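# Separate the phone from its case and leave both resting

## Task

Remove the phone from its case and set the two down with a gap of at least one finger's width between them. It only counts if both stay in place on their own, without the robot holding them. When finished, open the grippers and pull the arms away.

## Robot and tools

Robot: two arms, left_arm and right_arm, each ending in a two-finger parallel gripper. The fingers extend along the gripper's own +z axis and close along its y axis. The reported end_effector_position is the point midway between the finger pads, a few millimetres behind the tips.

Frames: result lines give each gripper's position (metres) and orientation (quaternion, w x y z order) in one scene frame shared by both arms. Its origin sits on the table surface midway between the arms; +z is up, +x reaches out over the table, and left_arm sits toward +y. The arm names do not match left or right in the camera images. Printed positions may be slightly wrong, more so when an arm reaches far.

A command row has 14 numbers, always all 14 even if one arm stays still: dx, dy, dz, rx, ry, rz, opening for left_arm, followed by the same seven for right_arm. Every value lies in [-1, 1]. The first six of each arm are an offset, not a pose: a displacement from that gripper's measured pose at the start of the action, expressed in the gripper's own axes (not the scene frame). Scale: 1.0 equals 0.6 m for dx, dy, dz and 180 degrees for rotation; rx, ry, rz form a single rotation vector. Opening is absolute, not an offset: +1 is fully open (0.087 m), -1 fully closed.

execute_actions(actions): a list of actions run in sequence. Each action is a table of at most 15 rows; each row lasts one control step of 1/30 s, and if fewer than 15 rows are given the last one repeats until 15 steps pass. All rows in an action are offsets from the same start pose (the pose at the action's start; for a call's first action, the last pose a result reported), not from the preceding row. An empty list just returns the current state and images.

move(target, speed, blocking): target is one 14-number row in the layout above, offsets taken from the pose in the latest result that showed one. Each gripper travels a straight line toward its goal; both finish together, within 0.5 to 10 s (beyond 10 s they halt early). Rotation takes the shorter direction. speed is path top speed in m/s, 0.002 to 0.5, default 0.25; turning is capped at twice that in rad/s. Paths ignore obstacles and the other arm, and grippers may lag, drift, or exceed speed, particularly with a near-straight arm. The opening is sent as the move begins. blocking=false returns after 0.5 s while motion continues; then only wait or stop are accepted until a result reports the end. The result adds a move: line with the outcome (done, off_target, moving, held, fault), the limits applied (paced = pose clipped; held = some steps blocked, after which the arm may surge), and each gripper's distance from its goal. If only one arm is named, the other finished fine.

wait(seconds): 0 to 10; arms keep their last command, a running move continues, and it returns early when the move ends.

stop(): brakes a running move; needs stopping distance, more at high speed. Fingers are not braked.

zoom_image(camera, region): region [x0, y0, x1, y1] in pixels of cam_high, cam_low, cam_left_wrist or cam_right_wrist (each 504x504, origin top-left), at most 504 by 504.

finished_scene(scene): ends the given scene after the robot holds its last command; irreversible. Reply with a tool call each time, or the run ends.

Result lines: state per arm, Hand target (the pose the controller is currently driving toward), Joint positions (last entry = measured opening in metres), grip_measured (opening on the command scale; each gripper may be off by about 1 mm), joint torques (biased and noisy, nonzero even in free air), and warnings such as pose unreachable (clearance check altered a command), FAULT, MOTOR HOT, OVER-TEMPERATURE FAULT.

Controller behaviour: each step the commanded pose is limited to 70 mm and 16 degrees from the measured pose, then solved by damped inverse kinematics, favouring position over orientation. Large offsets need several actions; after an action the arm travels at most one more clipped step, not to your full target. Joint friction can leave the gripper up to ~31 mm off, and tiny commands may not move it. Joint ranges (rad), base to gripper: waist -2.618 to 3.054, shoulder 0 to 3.142, elbow 0 to 3.142, wrist pitch -1.571 to 1.571, wrist yaw -1.571 to 1.571, wrist roll -2.094 to 2.094. For an arm meant to stay still, send the offset back to its desired pose in the first call of a reply, zeros afterwards, plus its intended opening. The robot keeps executing the last command while you compose a reply.

Gripping: to hold something, command an opening below grip_measured; about 0.02 lower grips firmly, less is gentler. Finger force tops out near 20 N per pad; closing fast can squeeze harder and even spring open. Holding loads heats motors: 75 °C warns, 90 °C halts that arm for 10 s, 100 °C makes it go limp and drop.

Avoid: knocking or placing any rigid object off the table (fails), dropping or slamming objects, hard pushes, collisions or pressing between the arms. Loose objects may occasionally get nudged by outside disturbances, so confirm both pieces are at rest and separated before releasing, retreating and ending the scene.

Each tool is called after ">>>" as a command line: name --argument value for each argument, lists and objects as JSON in quotes; but a table of rows of numbers goes row by row, as --pt "numbers of a row", without its own name.

## Session

>>> execute_actions --actions '[]'

Scene clock: 0.00 s.
left_arm: end_effector_position=(+0.3013, +0.7375, +0.3637) grip_measured=+1.000 end_effector_quat_wxyz=(+0.375, -0.329, +0.744, +0.445) | right_arm: end_effector_position=(+0.0478, -0.4909, +0.2839) grip_measured=+1.000 end_effector_quat_wxyz=(+0.395, +0.083, +0.859, -0.315)
Joint positions: left_arm=[ 1.004  1.885  2.127 -0.596 -0.363  0.324  0.087] | right_arm=[-1.48   0.699  1.178 -1.207 -0.744 -1.121  0.087]
Joint velocities: left_arm=[0.007 0.002 0.012 0.125 0.051 0.037 0.   ] | right_arm=[-0.012  0.007 -0.002 -0.007  0.007 -0.007  0.   ]
Joint torques (N m, as the arm reports them, + toward a larger angle): no reading
Motor temperatures (°C, as the motors report them): left_arm=[22 22 23 21 20 22] | right_arm=[24 22 21 21 20 21]
Hand target (left_arm): +0.301, +0.738, +0.364; +0.375, -0.329, +0.744, +0.445
Hand target (right_arm): +0.048, -0.491, +0.284; +0.395, +0.083, +0.859, -0.315

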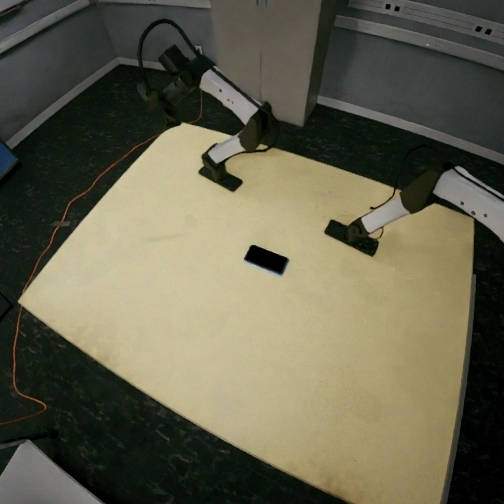

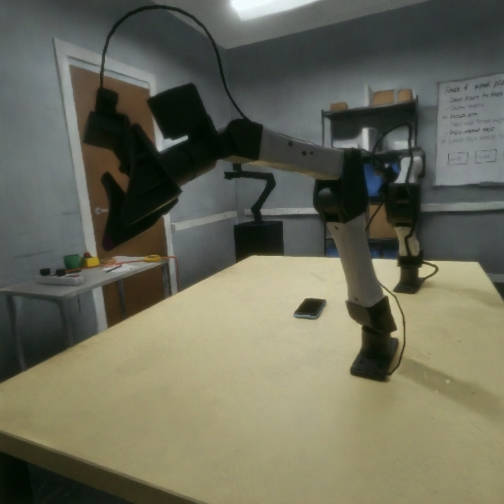

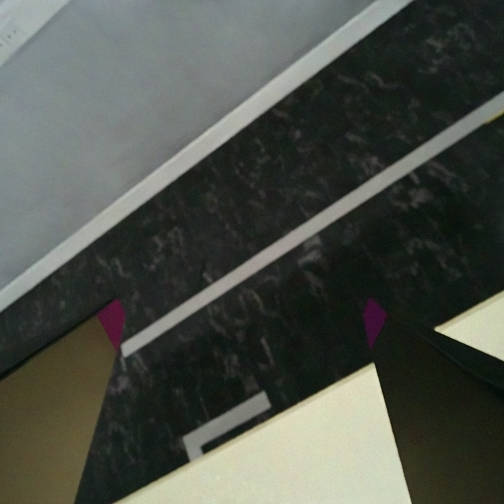

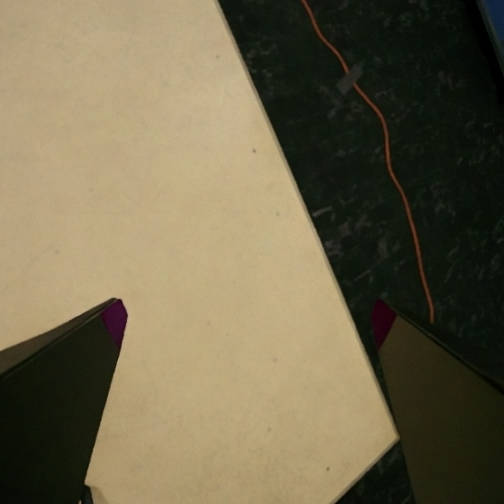

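>>> zoom_image --camera "cam_high" --region '[226, 225, 306, 295]'

>>> zoom_image --camera "cam_low" --region '[280, 285, 340, 330]'

Region (226, 225, 306, 295) of cam_high's 504x504 image, scaled by 6.300, with more detail than that image has; it fills the top 441 rows of this view, and the rest is white.

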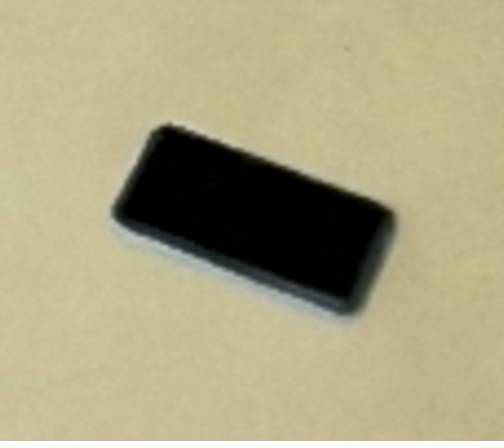

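Region (280, 285, 340, 330) of cam_low's 504x504 image, scaled by 8.400, with more detail than that image has; it fills the top 378 rows of this view, and the rest is white.

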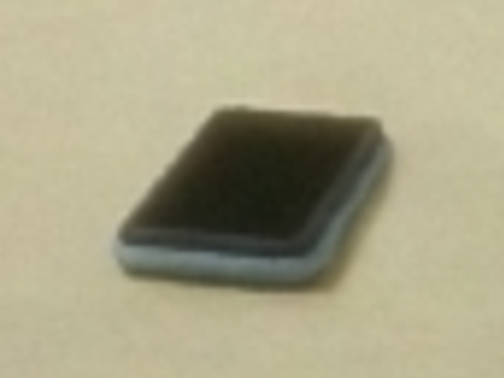

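>>> move --target '[0.517,-0.502,-0.902,0.492,-0.042,0.644,1,0,0,0,0,0,0,1]' --speed 0.35

Scene clock: 26.27 s.
left_arm: end_effector_position=(+0.2406, +0.0854, +0.1480) grip_measured=+1.000 end_effector_quat_wxyz=(+0.000, +0.705, +0.709, +0.010) | right_arm: end_effector_position=(+0.0478, -0.4909, +0.2839) grip_measured=+1.000 end_effector_quat_wxyz=(+0.395, +0.083, +0.859, -0.315)
Joint positions: left_arm=[-0.743  1.729  1.579 -1.422 -0.02   0.719  0.087] | right_arm=[-1.48   0.699  1.178 -1.207 -0.744 -1.121  0.087]
Joint velocities: left_arm=[ 0.012  0.002 -0.002 -0.007 -0.007 -0.007  0.   ] | right_arm=[-0.007 -0.007  0.012  0.037 -0.007  0.022  0.   ]
Joint torques (N m, as the arm reports them, + toward a larger angle): left_arm=[-0.98 -6.22  7.72  0.27  0.13  0.07] | right_arm=[-0.13  1.45  6.28  1.62 -0.32  0.09]
Motor temperatures (°C, as the motors report them): left_arm=[22 27 26 24 20 22] | right_arm=[24 23 23 24 21 21]
Hand target (left_arm): +0.239, +0.082, +0.150; -0.005, +0.710, +0.704, +0.006
Hand target (right_arm): +0.048, -0.491, +0.284; +0.395, +0.083, +0.859, -0.315
Off the commanded pose (left_arm): 0.010 m, 1 deg.
Off the commanded pose (right_arm): 0.000 m, 0 deg.
move: done

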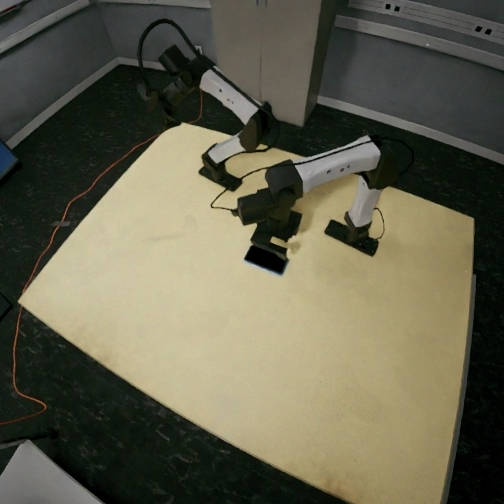

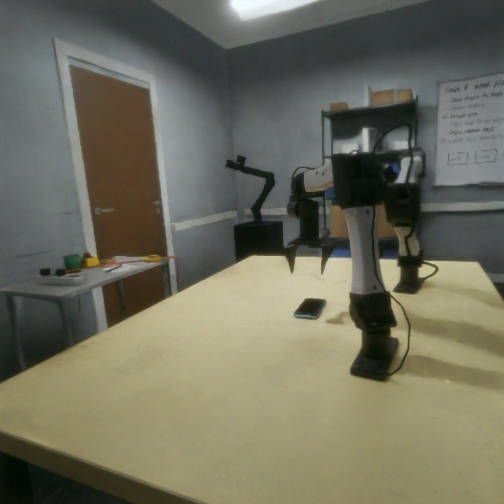

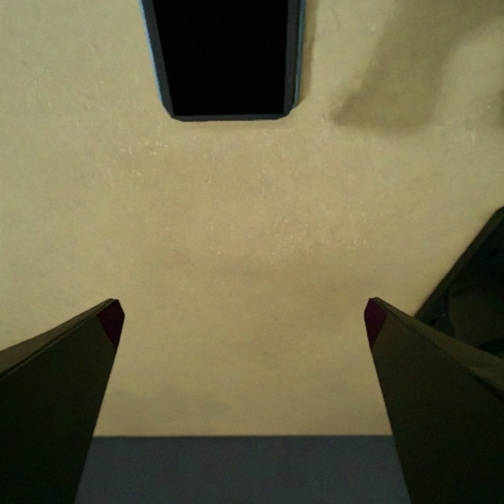

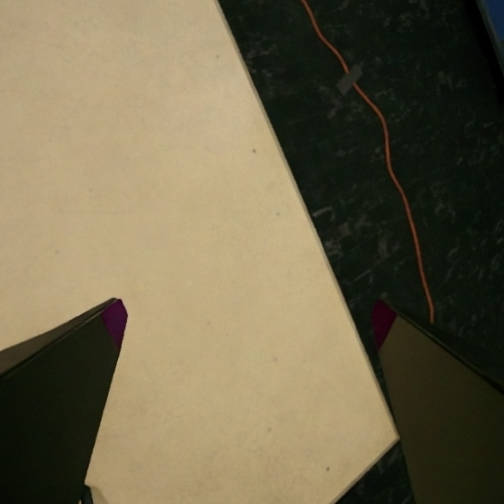

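>>> move --target '[-0.08,0.018,0.15,0,0,0.01,1,0,0,0,0,0,0,1]'

Scene clock: 33.13 s.
left_arm: end_effector_position=(+0.2535, +0.0392, +0.0628) grip_measured=+1.000 end_effector_quat_wxyz=(+0.000, +0.715, +0.699, +0.009) | right_arm: end_effector_position=(+0.0478, -0.4909, +0.2839) grip_measured=+1.000 end_effector_quat_wxyz=(+0.395, +0.083, +0.859, -0.315)
Joint positions: left_arm=[-0.804  1.913  1.472 -1.131 -0.019  0.686  0.087] | right_arm=[-1.48   0.699  1.178 -1.207 -0.744 -1.121  0.087]
Joint velocities: left_arm=[ 0.017 -0.002 -0.012 -0.007  0.022 -0.066  0.   ] | right_arm=[-0.007 -0.007 -0.002  0.066 -0.022 -0.051  0.   ]
Joint torques (N m, as the arm reports them, + toward a larger angle): left_arm=[-1.   -8.26  5.19  0.54  0.02 -0.11] | right_arm=[-0.13  1.45  6.27  1.63 -0.32  0.1 ]
Motor temperatures (°C, as the motors report them): left_arm=[22 27 27 23 20 22] | right_arm=[24 23 24 25 21 21]
Hand target (left_arm): +0.252, +0.037, +0.058; +0.000, +0.716, +0.698, +0.010
Hand target (right_arm): +0.048, -0.491, +0.284; +0.395, +0.083, +0.859, -0.315
Off the commanded pose (left_arm): 0.005 m, 0 deg.
Off the commanded pose (right_arm): 0.000 m, 0 deg.
move: done

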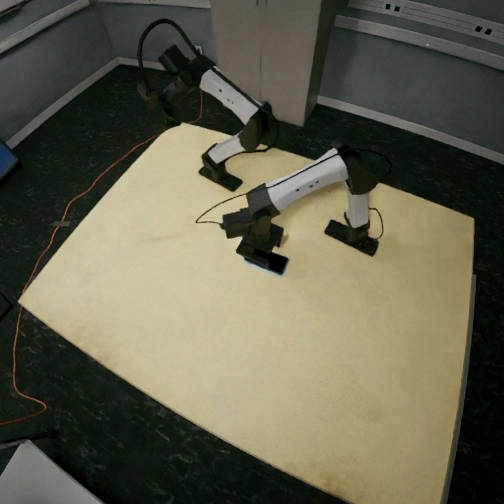

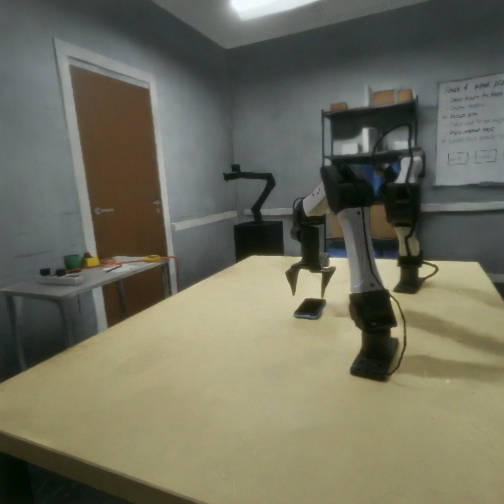

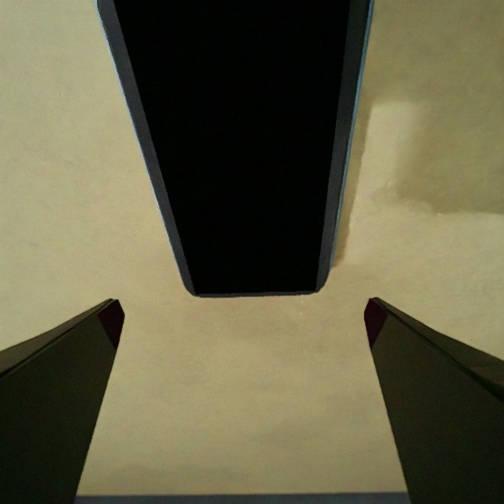

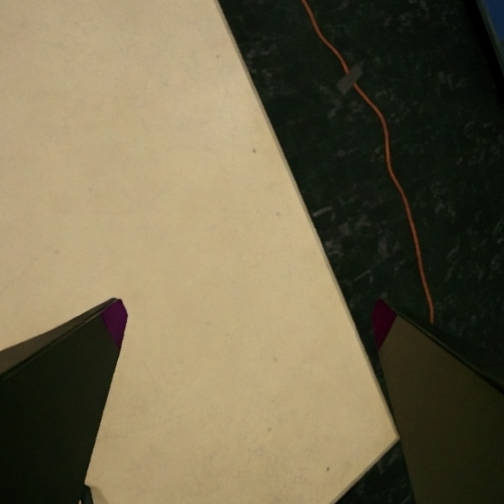

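>>> move --target '[-0.015,0,0.058,0,0,-0.025,1,0,0,0,0,0,0,1]' --speed 0.08

>>> zoom_image --camera "cam_low" --region '[275, 270, 345, 330]'

Scene clock: 39.43 s.
left_arm: end_effector_position=(+0.2569, +0.0305, +0.0364) grip_measured=+1.000 end_effector_quat_wxyz=(+0.006, +0.686, +0.728, +0.008) | right_arm: end_effector_position=(+0.0478, -0.4909, +0.2839) grip_measured=+1.000 end_effector_quat_wxyz=(+0.395, +0.083, +0.859, -0.315)
Joint positions: left_arm=[-0.804  1.967  1.44  -1.034 -0.019  0.606  0.087] | right_arm=[-1.48   0.699  1.178 -1.207 -0.744 -1.121  0.087]
Joint velocities: left_arm=[ 0.002 -0.002 -0.002 -0.022 -0.022  0.007  0.   ] | right_arm=[-0.012  0.007  0.002 -0.022 -0.022 -0.037  0.   ]
Joint torques (N m, as the arm reports them, + toward a larger angle): left_arm=[-1.04 -7.95  4.82  0.57  0.03 -0.09] | right_arm=[-0.14  1.46  6.28  1.62 -0.32  0.1 ]
Motor temperatures (°C, as the motors report them): left_arm=[22 28 27 23 20 22] | right_arm=[24 23 24 25 21 21]
Hand target (left_arm): +0.253, +0.030, +0.028; +0.000, +0.687, +0.727, +0.009
Hand target (right_arm): +0.048, -0.491, +0.284; +0.395, +0.083, +0.859, -0.315
Off the commanded pose (left_arm): 0.009 m, 1 deg.
Off the commanded pose (right_arm): 0.000 m, 0 deg.
move: done

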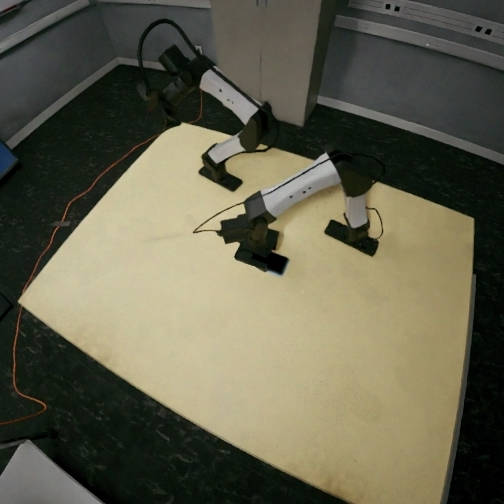

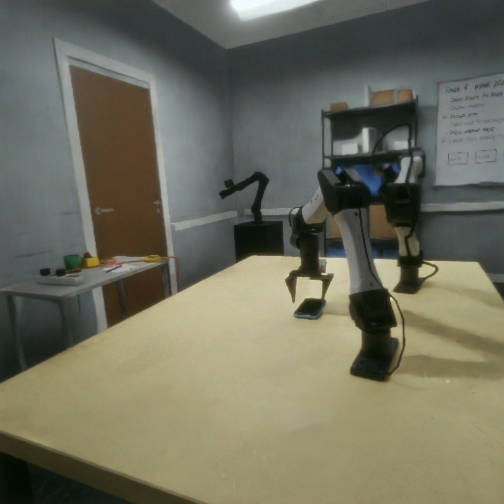

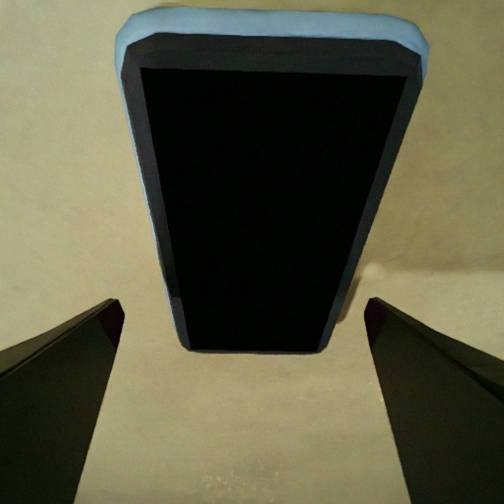

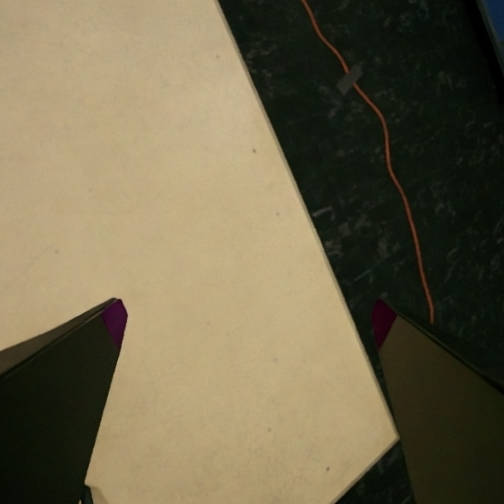

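Region (275, 270, 345, 330) of cam_low's 504x504 image, scaled by 7.200, with more detail than that image has; it fills the top 432 rows of this view, and the rest is white.

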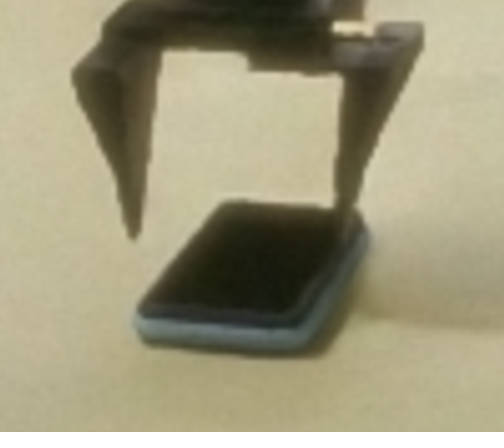

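>>> move --target '[0.008,-0.018,0.033,0,0,0.005,1,0,0,0,0,0,0,1]' --speed 0.05

>>> zoom_image --camera "cam_low" --region '[275, 270, 345, 330]'

Scene clock: 46.30 s.
left_arm: end_effector_position=(+0.2493, +0.0357, +0.0178) grip_measured=+1.000 end_effector_quat_wxyz=(+0.001, +0.689, +0.725, +0.009) | right_arm: end_effector_position=(+0.0478, -0.4909, +0.2839) grip_measured=+1.000 end_effector_quat_wxyz=(+0.395, +0.083, +0.859, -0.315)
Joint positions: left_arm=[-0.812  1.967  1.361 -0.965 -0.019  0.604  0.087] | right_arm=[-1.48   0.699  1.178 -1.207 -0.744 -1.121  0.087]
Joint velocities: left_arm=[-0.007  0.012 -0.002  0.037 -0.007  0.037  0.   ] | right_arm=[ 0.012  0.002 -0.007  0.022 -0.037  0.051  0.   ]
Joint torques (N m, as the arm reports them, + toward a larger angle): left_arm=[-1.13 -9.41  4.5   0.56  0.05 -0.06] | right_arm=[-0.13  1.44  6.27  1.63 -0.32  0.1 ]
Motor temperatures (°C, as the motors report them): left_arm=[22 29 27 22 20 22] | right_arm=[24 23 24 26 21 21]
Hand target (left_arm): +0.246, +0.034, +0.016; +0.006, +0.692, +0.722, +0.008
Hand target (right_arm): +0.048, -0.491, +0.284; +0.395, +0.083, +0.859, -0.315
Off the commanded pose (left_arm): 0.004 m, 1 deg.
Off the commanded pose (right_arm): 0.000 m, 0 deg.
move: done

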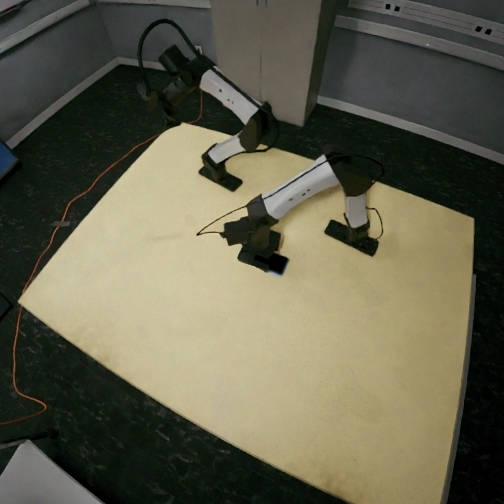

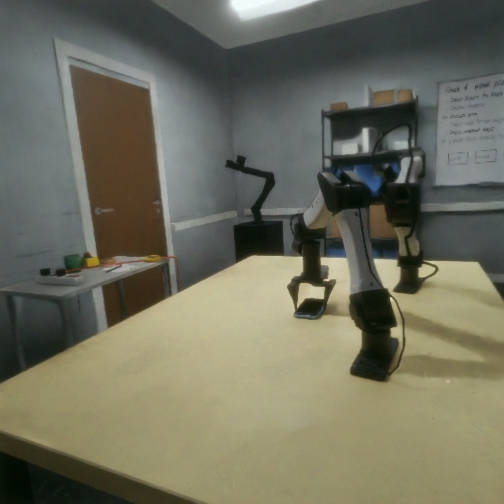

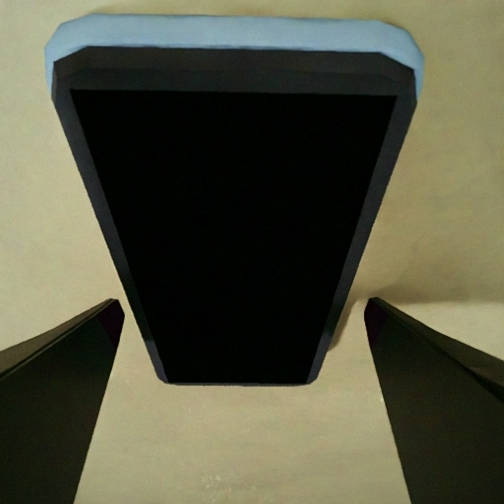

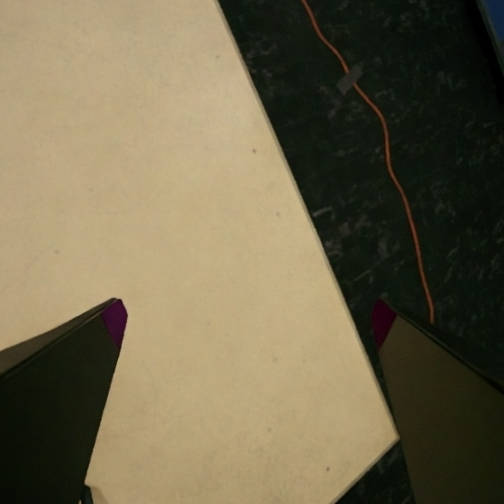

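Region (275, 270, 345, 330) of cam_low's 504x504 image, scaled by 7.200, with more detail than that image has; it fills the top 432 rows of this view, and the rest is white.

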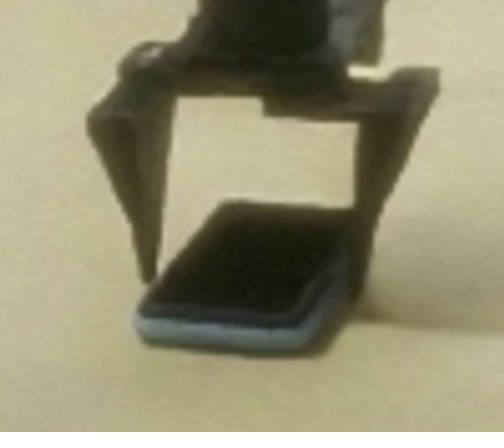

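>>> execute_actions --actions '[[[0,0,0,0,0,0,0.9,0,0,0,0,0,0,1],[0,0,0,0,0,0,0.85,0,0,0,0,0,0,1],[0,0,0,0,0,0,0.8,0,0,0,0,0,0,1]],[[0,0,0,0,0,0,0.75,0,0,0,0,0,0,1],[0,0,0,0,0,0,0.72,0,0,0,0,0,0,1],[0,0,0,0,0,0,0.69,0,0,0,0,0,0,1],[0,0,0,0,0,0,0.66,0,0,0,0,0,0,1],[0,0,0,0,0,0,0.63,0,0,0,0,0,0,1],[0,0,0,0,0,0,0.6,0,0,0,0,0,0,1]]]'

>>> zoom_image --camera "cam_low" --region '[275, 270, 345, 330]'

Scene clock: 54.17 s.
left_arm: end_effector_position=(+0.2506, +0.0359, +0.0179) grip_measured=+0.635 end_effector_quat_wxyz=(+0.003, +0.689, +0.725, +0.012) | right_arm: end_effector_position=(+0.0478, -0.4909, +0.2839) grip_measured=+1.000 end_effector_quat_wxyz=(+0.395, +0.083, +0.859, -0.315)
Joint positions: left_arm=[-0.812  1.967  1.361 -0.963 -0.025  0.605  0.071] | right_arm=[-1.48   0.699  1.178 -1.207 -0.744 -1.121  0.087]
Joint velocities: left_arm=[-0.022 -0.027  0.002 -0.007 -0.007 -0.007  0.   ] | right_arm=[-0.002  0.022 -0.002  0.007 -0.022  0.007  0.   ]
Joint torques (N m, as the arm reports them, + toward a larger angle): left_arm=[-0.34 -8.68  5.78  0.41  0.07 -0.03] | right_arm=[-0.12  1.45  6.28  1.62 -0.32  0.09]
Motor temperatures (°C, as the motors report them): left_arm=[22 30 27 22 20 22] | right_arm=[24 23 25 26 21 21]
Hand target (left_arm): +0.250, +0.036, +0.018; +0.003, +0.689, +0.725, +0.011
Hand target (right_arm): +0.048, -0.491, +0.284; +0.395, +0.083, +0.859, -0.315
Off the commanded pose (left_arm): 0.001 m, 0 deg.
Off the commanded pose (right_arm): 0.000 m, 0 deg.

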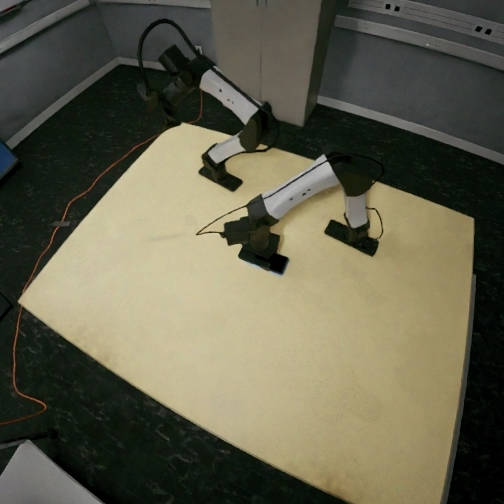

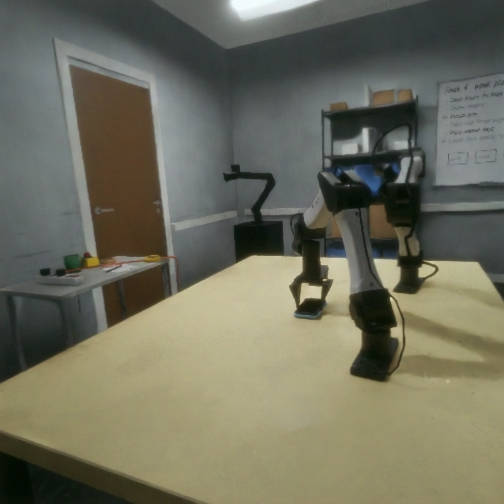

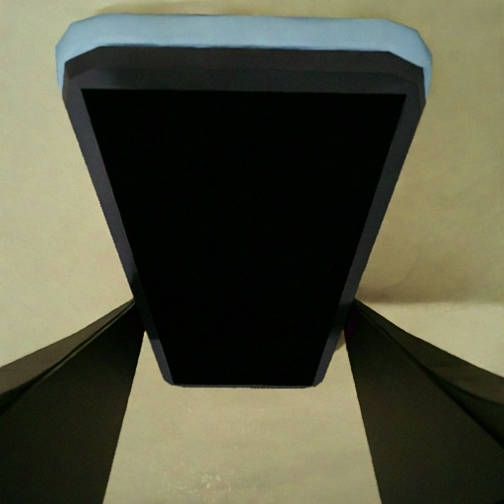

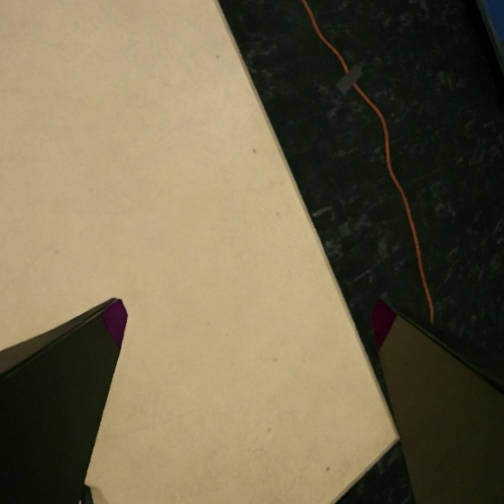

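Region (275, 270, 345, 330) of cam_low's 504x504 image, scaled by 7.200, with more detail than that image has; it fills the top 432 rows of this view, and the rest is white.

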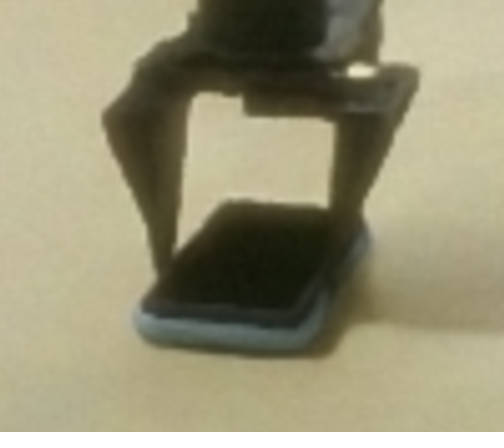

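>>> execute_actions --actions '[[[0,0,0,0,0,0,0.74,0,0,0,0,0,0,1]],[[0,0,-0.016,0,0,0,0.74,0,0,0,0,0,0,1]]]'

>>> zoom_image --camera "cam_low" --region '[275, 270, 345, 330]'

Scene clock: 60.73 s.
left_arm: end_effector_position=(+0.2507, +0.0358, +0.0179) grip_measured=+0.740 end_effector_quat_wxyz=(+0.003, +0.689, +0.725, +0.012) | right_arm: end_effector_position=(+0.0478, -0.4909, +0.2839) grip_measured=+1.000 end_effector_quat_wxyz=(+0.395, +0.083, +0.859, -0.315)
Joint positions: left_arm=[-0.812  1.967  1.361 -0.962 -0.025  0.605  0.076] | right_arm=[-1.48   0.699  1.178 -1.207 -0.744 -1.121  0.087]
Joint velocities: left_arm=[-0.012 -0.012  0.002  0.007 -0.066  0.022 -0.002] | right_arm=[-0.007  0.002 -0.002  0.037 -0.037  0.066  0.   ]
Joint torques (N m, as the arm reports them, + toward a larger angle): left_arm=[-0.33 -9.52  7.33  0.14  0.03 -0.04] | right_arm=[-0.13  1.45  6.28  1.62 -0.32  0.09]
Motor temperatures (°C, as the motors report them): left_arm=[22 31 27 22 20 22] | right_arm=[24 23 25 26 21 21]
Hand target (left_arm): +0.251, +0.036, +0.027; +0.003, +0.689, +0.725, +0.012
Hand target (right_arm): +0.048, -0.491, +0.284; +0.395, +0.083, +0.859, -0.315
Off the commanded pose (left_arm): 0.010 m, 0 deg.
Off the commanded pose (right_arm): 0.000 m, 0 deg.

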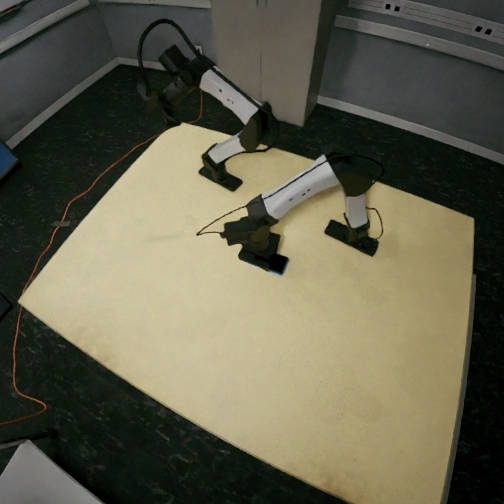

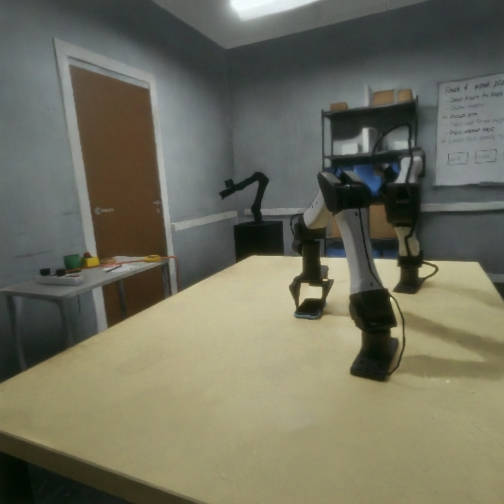

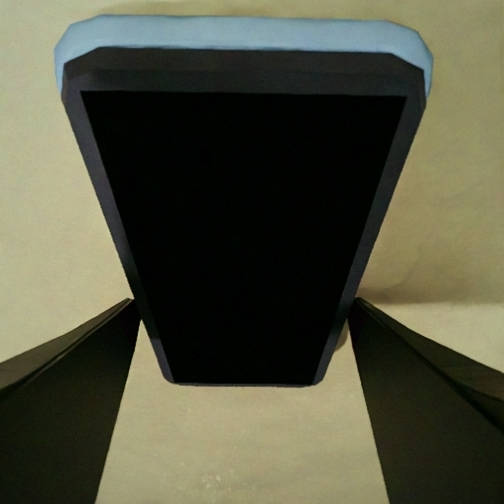

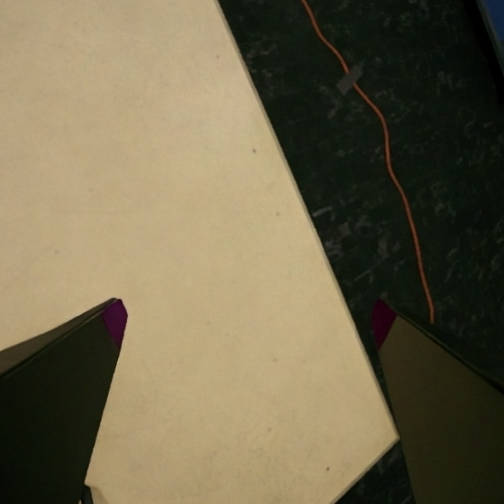

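Region (275, 270, 345, 330) of cam_low's 504x504 image, scaled by 7.200, with more detail than that image has; it fills the top 432 rows of this view, and the rest is white.

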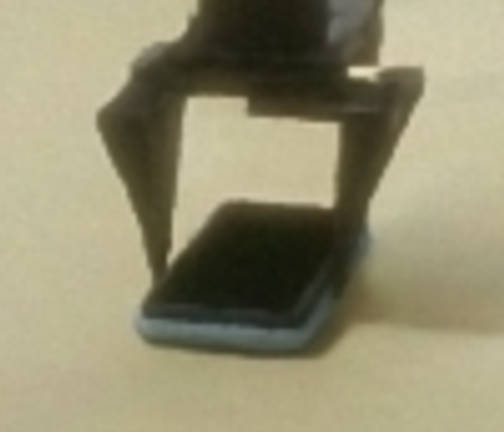

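>>> execute_actions --actions '[[[0,0,-0.026,0,0,0,0.74,0,0,0,0,0,0,1]]]'

>>> zoom_image --camera "cam_low" --region '[275, 270, 345, 330]'

Scene clock: 69.47 s.
left_arm: end_effector_position=(+0.2486, +0.0385, +0.0219) grip_measured=+0.740 end_effector_quat_wxyz=(-0.006, +0.689, +0.725, +0.014) | right_arm: end_effector_position=(+0.0478, -0.4909, +0.2839) grip_measured=+1.000 end_effector_quat_wxyz=(+0.395, +0.083, +0.859, -0.315)
Joint positions: left_arm=[-0.812  1.967  1.375 -0.995 -0.025  0.605  0.076] | right_arm=[-1.48   0.699  1.178 -1.207 -0.744 -1.121  0.087]
Joint velocities: left_arm=[ 0.002  0.007  0.007  0.022 -0.11  -0.022 -0.   ] | right_arm=[-0.007 -0.017  0.002  0.007  0.081 -0.037  0.   ]
Joint torques (N m, as the arm reports them, + toward a larger angle): left_arm=[ -0.3  -10.04   7.32   0.16   0.05  -0.05] | right_arm=[-0.12  1.46  6.27  1.62 -0.32  0.1 ]
Motor temperatures (°C, as the motors report them): left_arm=[22 32 28 22 20 22] | right_arm=[24 23 25 27 21 21]
Hand target (left_arm): +0.250, +0.036, +0.033; +0.003, +0.689, +0.725, +0.012
Hand target (right_arm): +0.048, -0.491, +0.284; +0.395, +0.083, +0.859, -0.315
Off the commanded pose (left_arm): 0.012 m, 1 deg.
Off the commanded pose (right_arm): 0.000 m, 0 deg.

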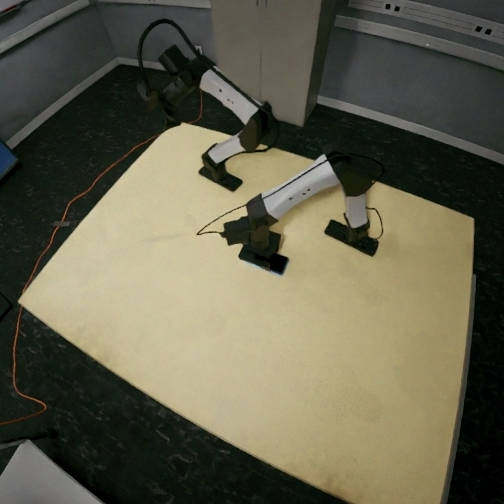

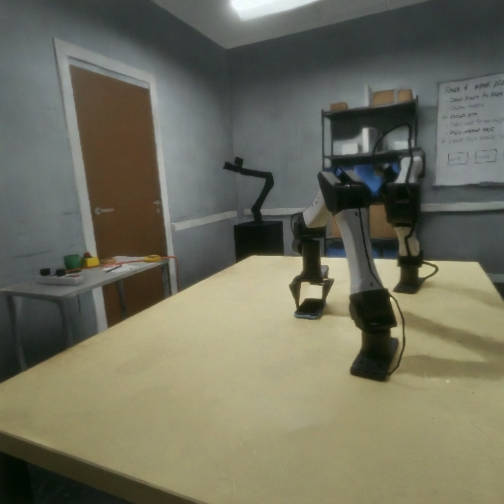

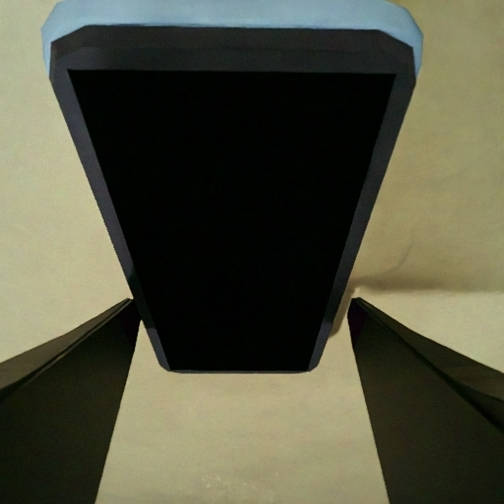

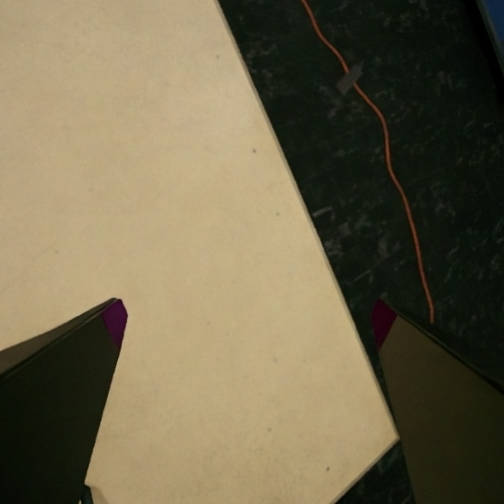

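Region (275, 270, 345, 330) of cam_low's 504x504 image, scaled by 7.200, with more detail than that image has; it fills the top 432 rows of this view, and the rest is white.

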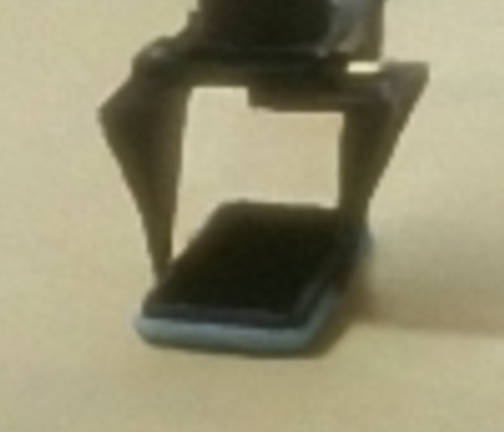

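>>> execute_actions --actions '[[[0,0,0,0,0,0,0.7,0,0,0,0,0,0,1],[0,0,0,0,0,0,0.67,0,0,0,0,0,0,1],[0,0,0,0,0,0,0.64,0,0,0,0,0,0,1],[0,0,0,0,0,0,0.61,0,0,0,0,0,0,1],[0,0,0,0,0,0,0.58,0,0,0,0,0,0,1],[0,0,0,0,0,0,0.55,0,0,0,0,0,0,1],[0,0,0,0,0,0,0.52,0,0,0,0,0,0,1]]]'

>>> zoom_image --camera "cam_low" --region '[275, 270, 345, 330]'

Scene clock: 75.77 s.
left_arm: end_effector_position=(+0.2497, +0.0387, +0.0220) grip_measured=+0.584 end_effector_quat_wxyz=(-0.005, +0.689, +0.725, +0.016) | right_arm: end_effector_position=(+0.0478, -0.4909, +0.2839) grip_measured=+1.000 end_effector_quat_wxyz=(+0.395, +0.083, +0.859, -0.315)
Joint positions: left_arm=[-0.812  1.967  1.375 -0.993 -0.03   0.606  0.069] | right_arm=[-1.48   0.699  1.178 -1.207 -0.744 -1.121  0.087]
Joint velocities: left_arm=[-0.012 -0.007 -0.017  0.037  0.022  0.066 -0.   ] | right_arm=[-0.002 -0.012 -0.002 -0.066  0.051  0.037  0.   ]
Joint torques (N m, as the arm reports them, + toward a larger angle): left_arm=[-0.31 -8.63  5.88  0.36  0.08 -0.02] | right_arm=[-0.14  1.45  6.26  1.62 -0.32  0.1 ]
Motor temperatures (°C, as the motors report them): left_arm=[22 33 28 22 20 22] | right_arm=[24 23 25 27 21 21]
Hand target (left_arm): +0.249, +0.038, +0.022; -0.006, +0.689, +0.725, +0.014
Hand target (right_arm): +0.048, -0.491, +0.284; +0.395, +0.083, +0.859, -0.315
Off the commanded pose (left_arm): 0.001 m, 0 deg.
Off the commanded pose (right_arm): 0.000 m, 0 deg.

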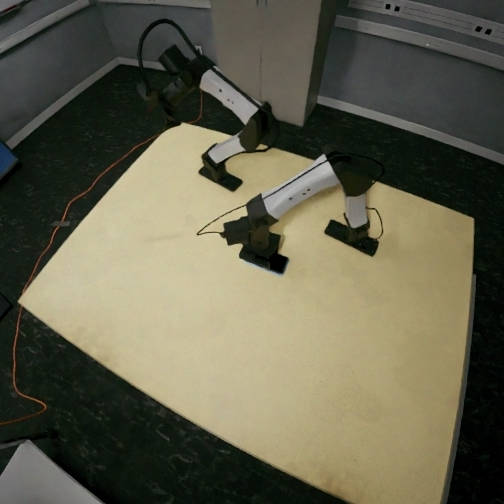

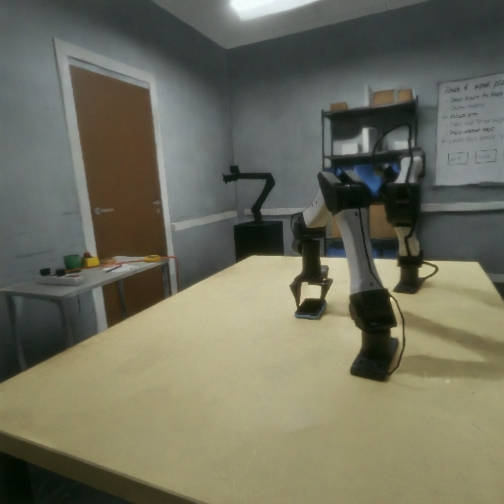

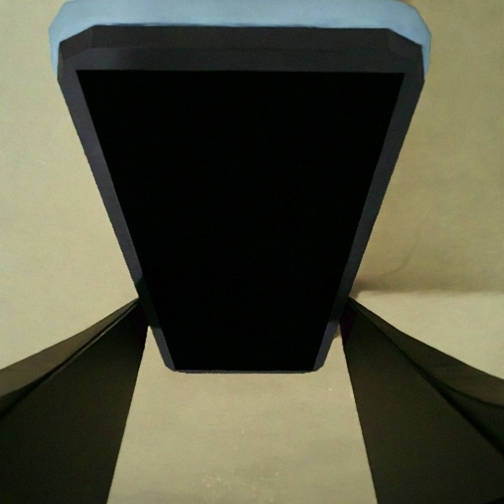

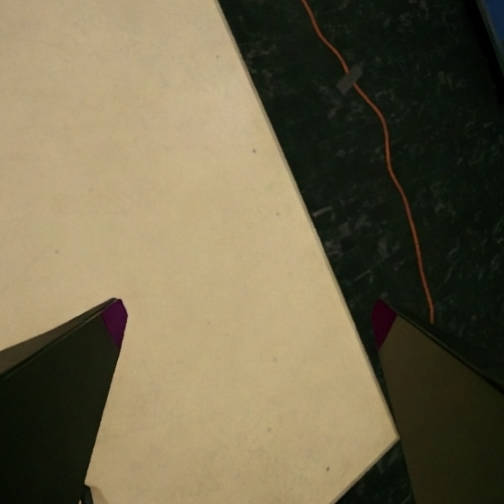

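Region (275, 270, 345, 330) of cam_low's 504x504 image, scaled by 7.200, with more detail than that image has; it fills the top 432 rows of this view, and the rest is white.

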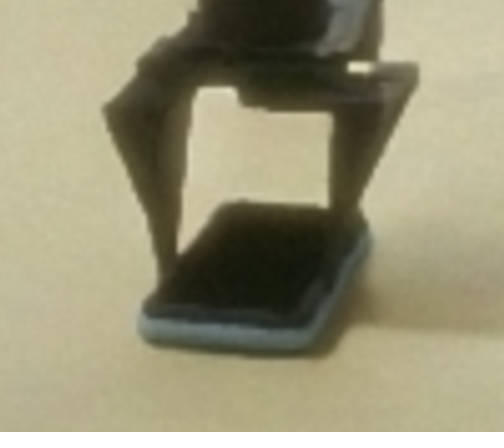

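Narrower; lift.

>>> move --target '[0,0,-0.065,0,0,0,0.53,0,0,0,0,0,0,1]' --speed 0.06

>>> zoom_image --camera "cam_low" --region '[275, 270, 345, 330]'

Scene clock: 82.83 s.
left_arm: end_effector_position=(+0.2479, +0.0411, +0.0479) grip_measured=+0.584 end_effector_quat_wxyz=(-0.016, +0.689, +0.724, +0.018) | right_arm: end_effector_position=(+0.0478, -0.4909, +0.2839) grip_measured=+1.000 end_effector_quat_wxyz=(+0.395, +0.083, +0.859, -0.315)
Joint positions: left_arm=[-0.812  1.949  1.453 -1.113 -0.031  0.606  0.069] | right_arm=[-1.48   0.699  1.178 -1.207 -0.744 -1.121  0.087]
Joint velocities: left_arm=[ 0.002 -0.002 -0.007 -0.095 -0.007  0.022 -0.   ] | right_arm=[ 0.002 -0.002 -0.002 -0.051 -0.11   0.022  0.   ]
Joint torques (N m, as the arm reports them, + toward a larger angle): left_arm=[ -0.4  -10.17   7.71   0.16   0.04  -0.04] | right_arm=[-0.13  1.45  6.28  1.62 -0.32  0.1 ]
Motor temperatures (°C, as the motors report them): left_arm=[22 33 29 22 20 22] | right_arm=[24 23 26 27 21 21]
Hand target (left_arm): +0.249, +0.038, +0.061; -0.004, +0.689, +0.725, +0.016
Hand target (right_arm): +0.048, -0.491, +0.284; +0.395, +0.083, +0.859, -0.315
Off the commanded pose (left_arm): 0.014 m, 1 deg.
Off the commanded pose (right_arm): 0.000 m, 0 deg.
move: off_target (left_arm)

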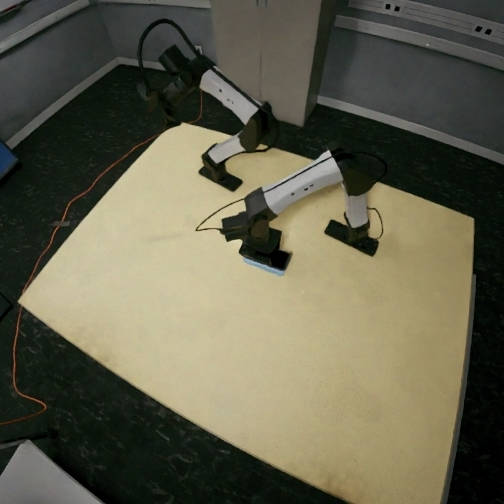

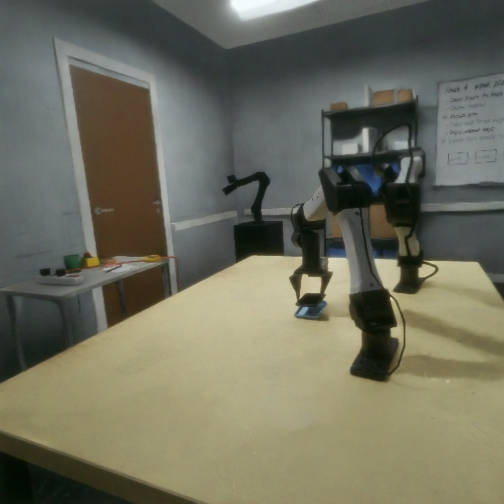

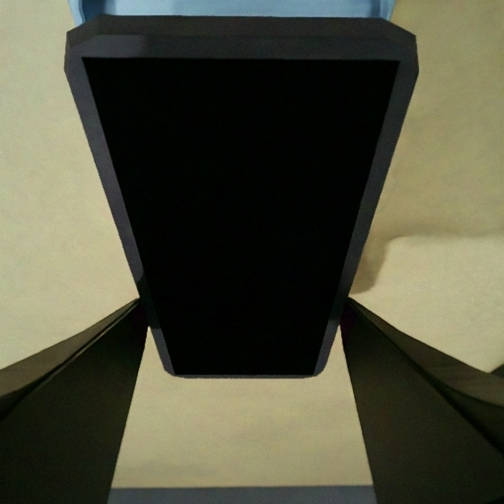

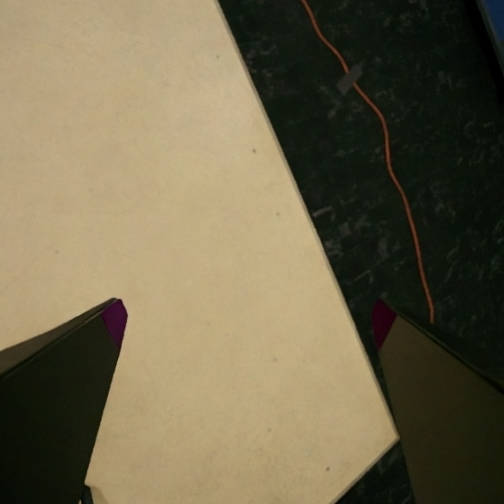

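Region (275, 270, 345, 330) of cam_low's 504x504 image, scaled by 7.200, with more detail than that image has; it fills the top 432 rows of this view, and the rest is white.

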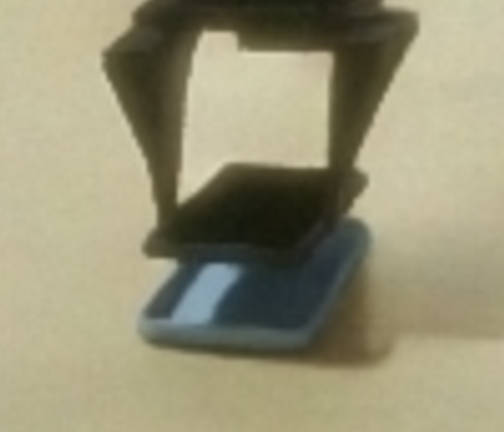

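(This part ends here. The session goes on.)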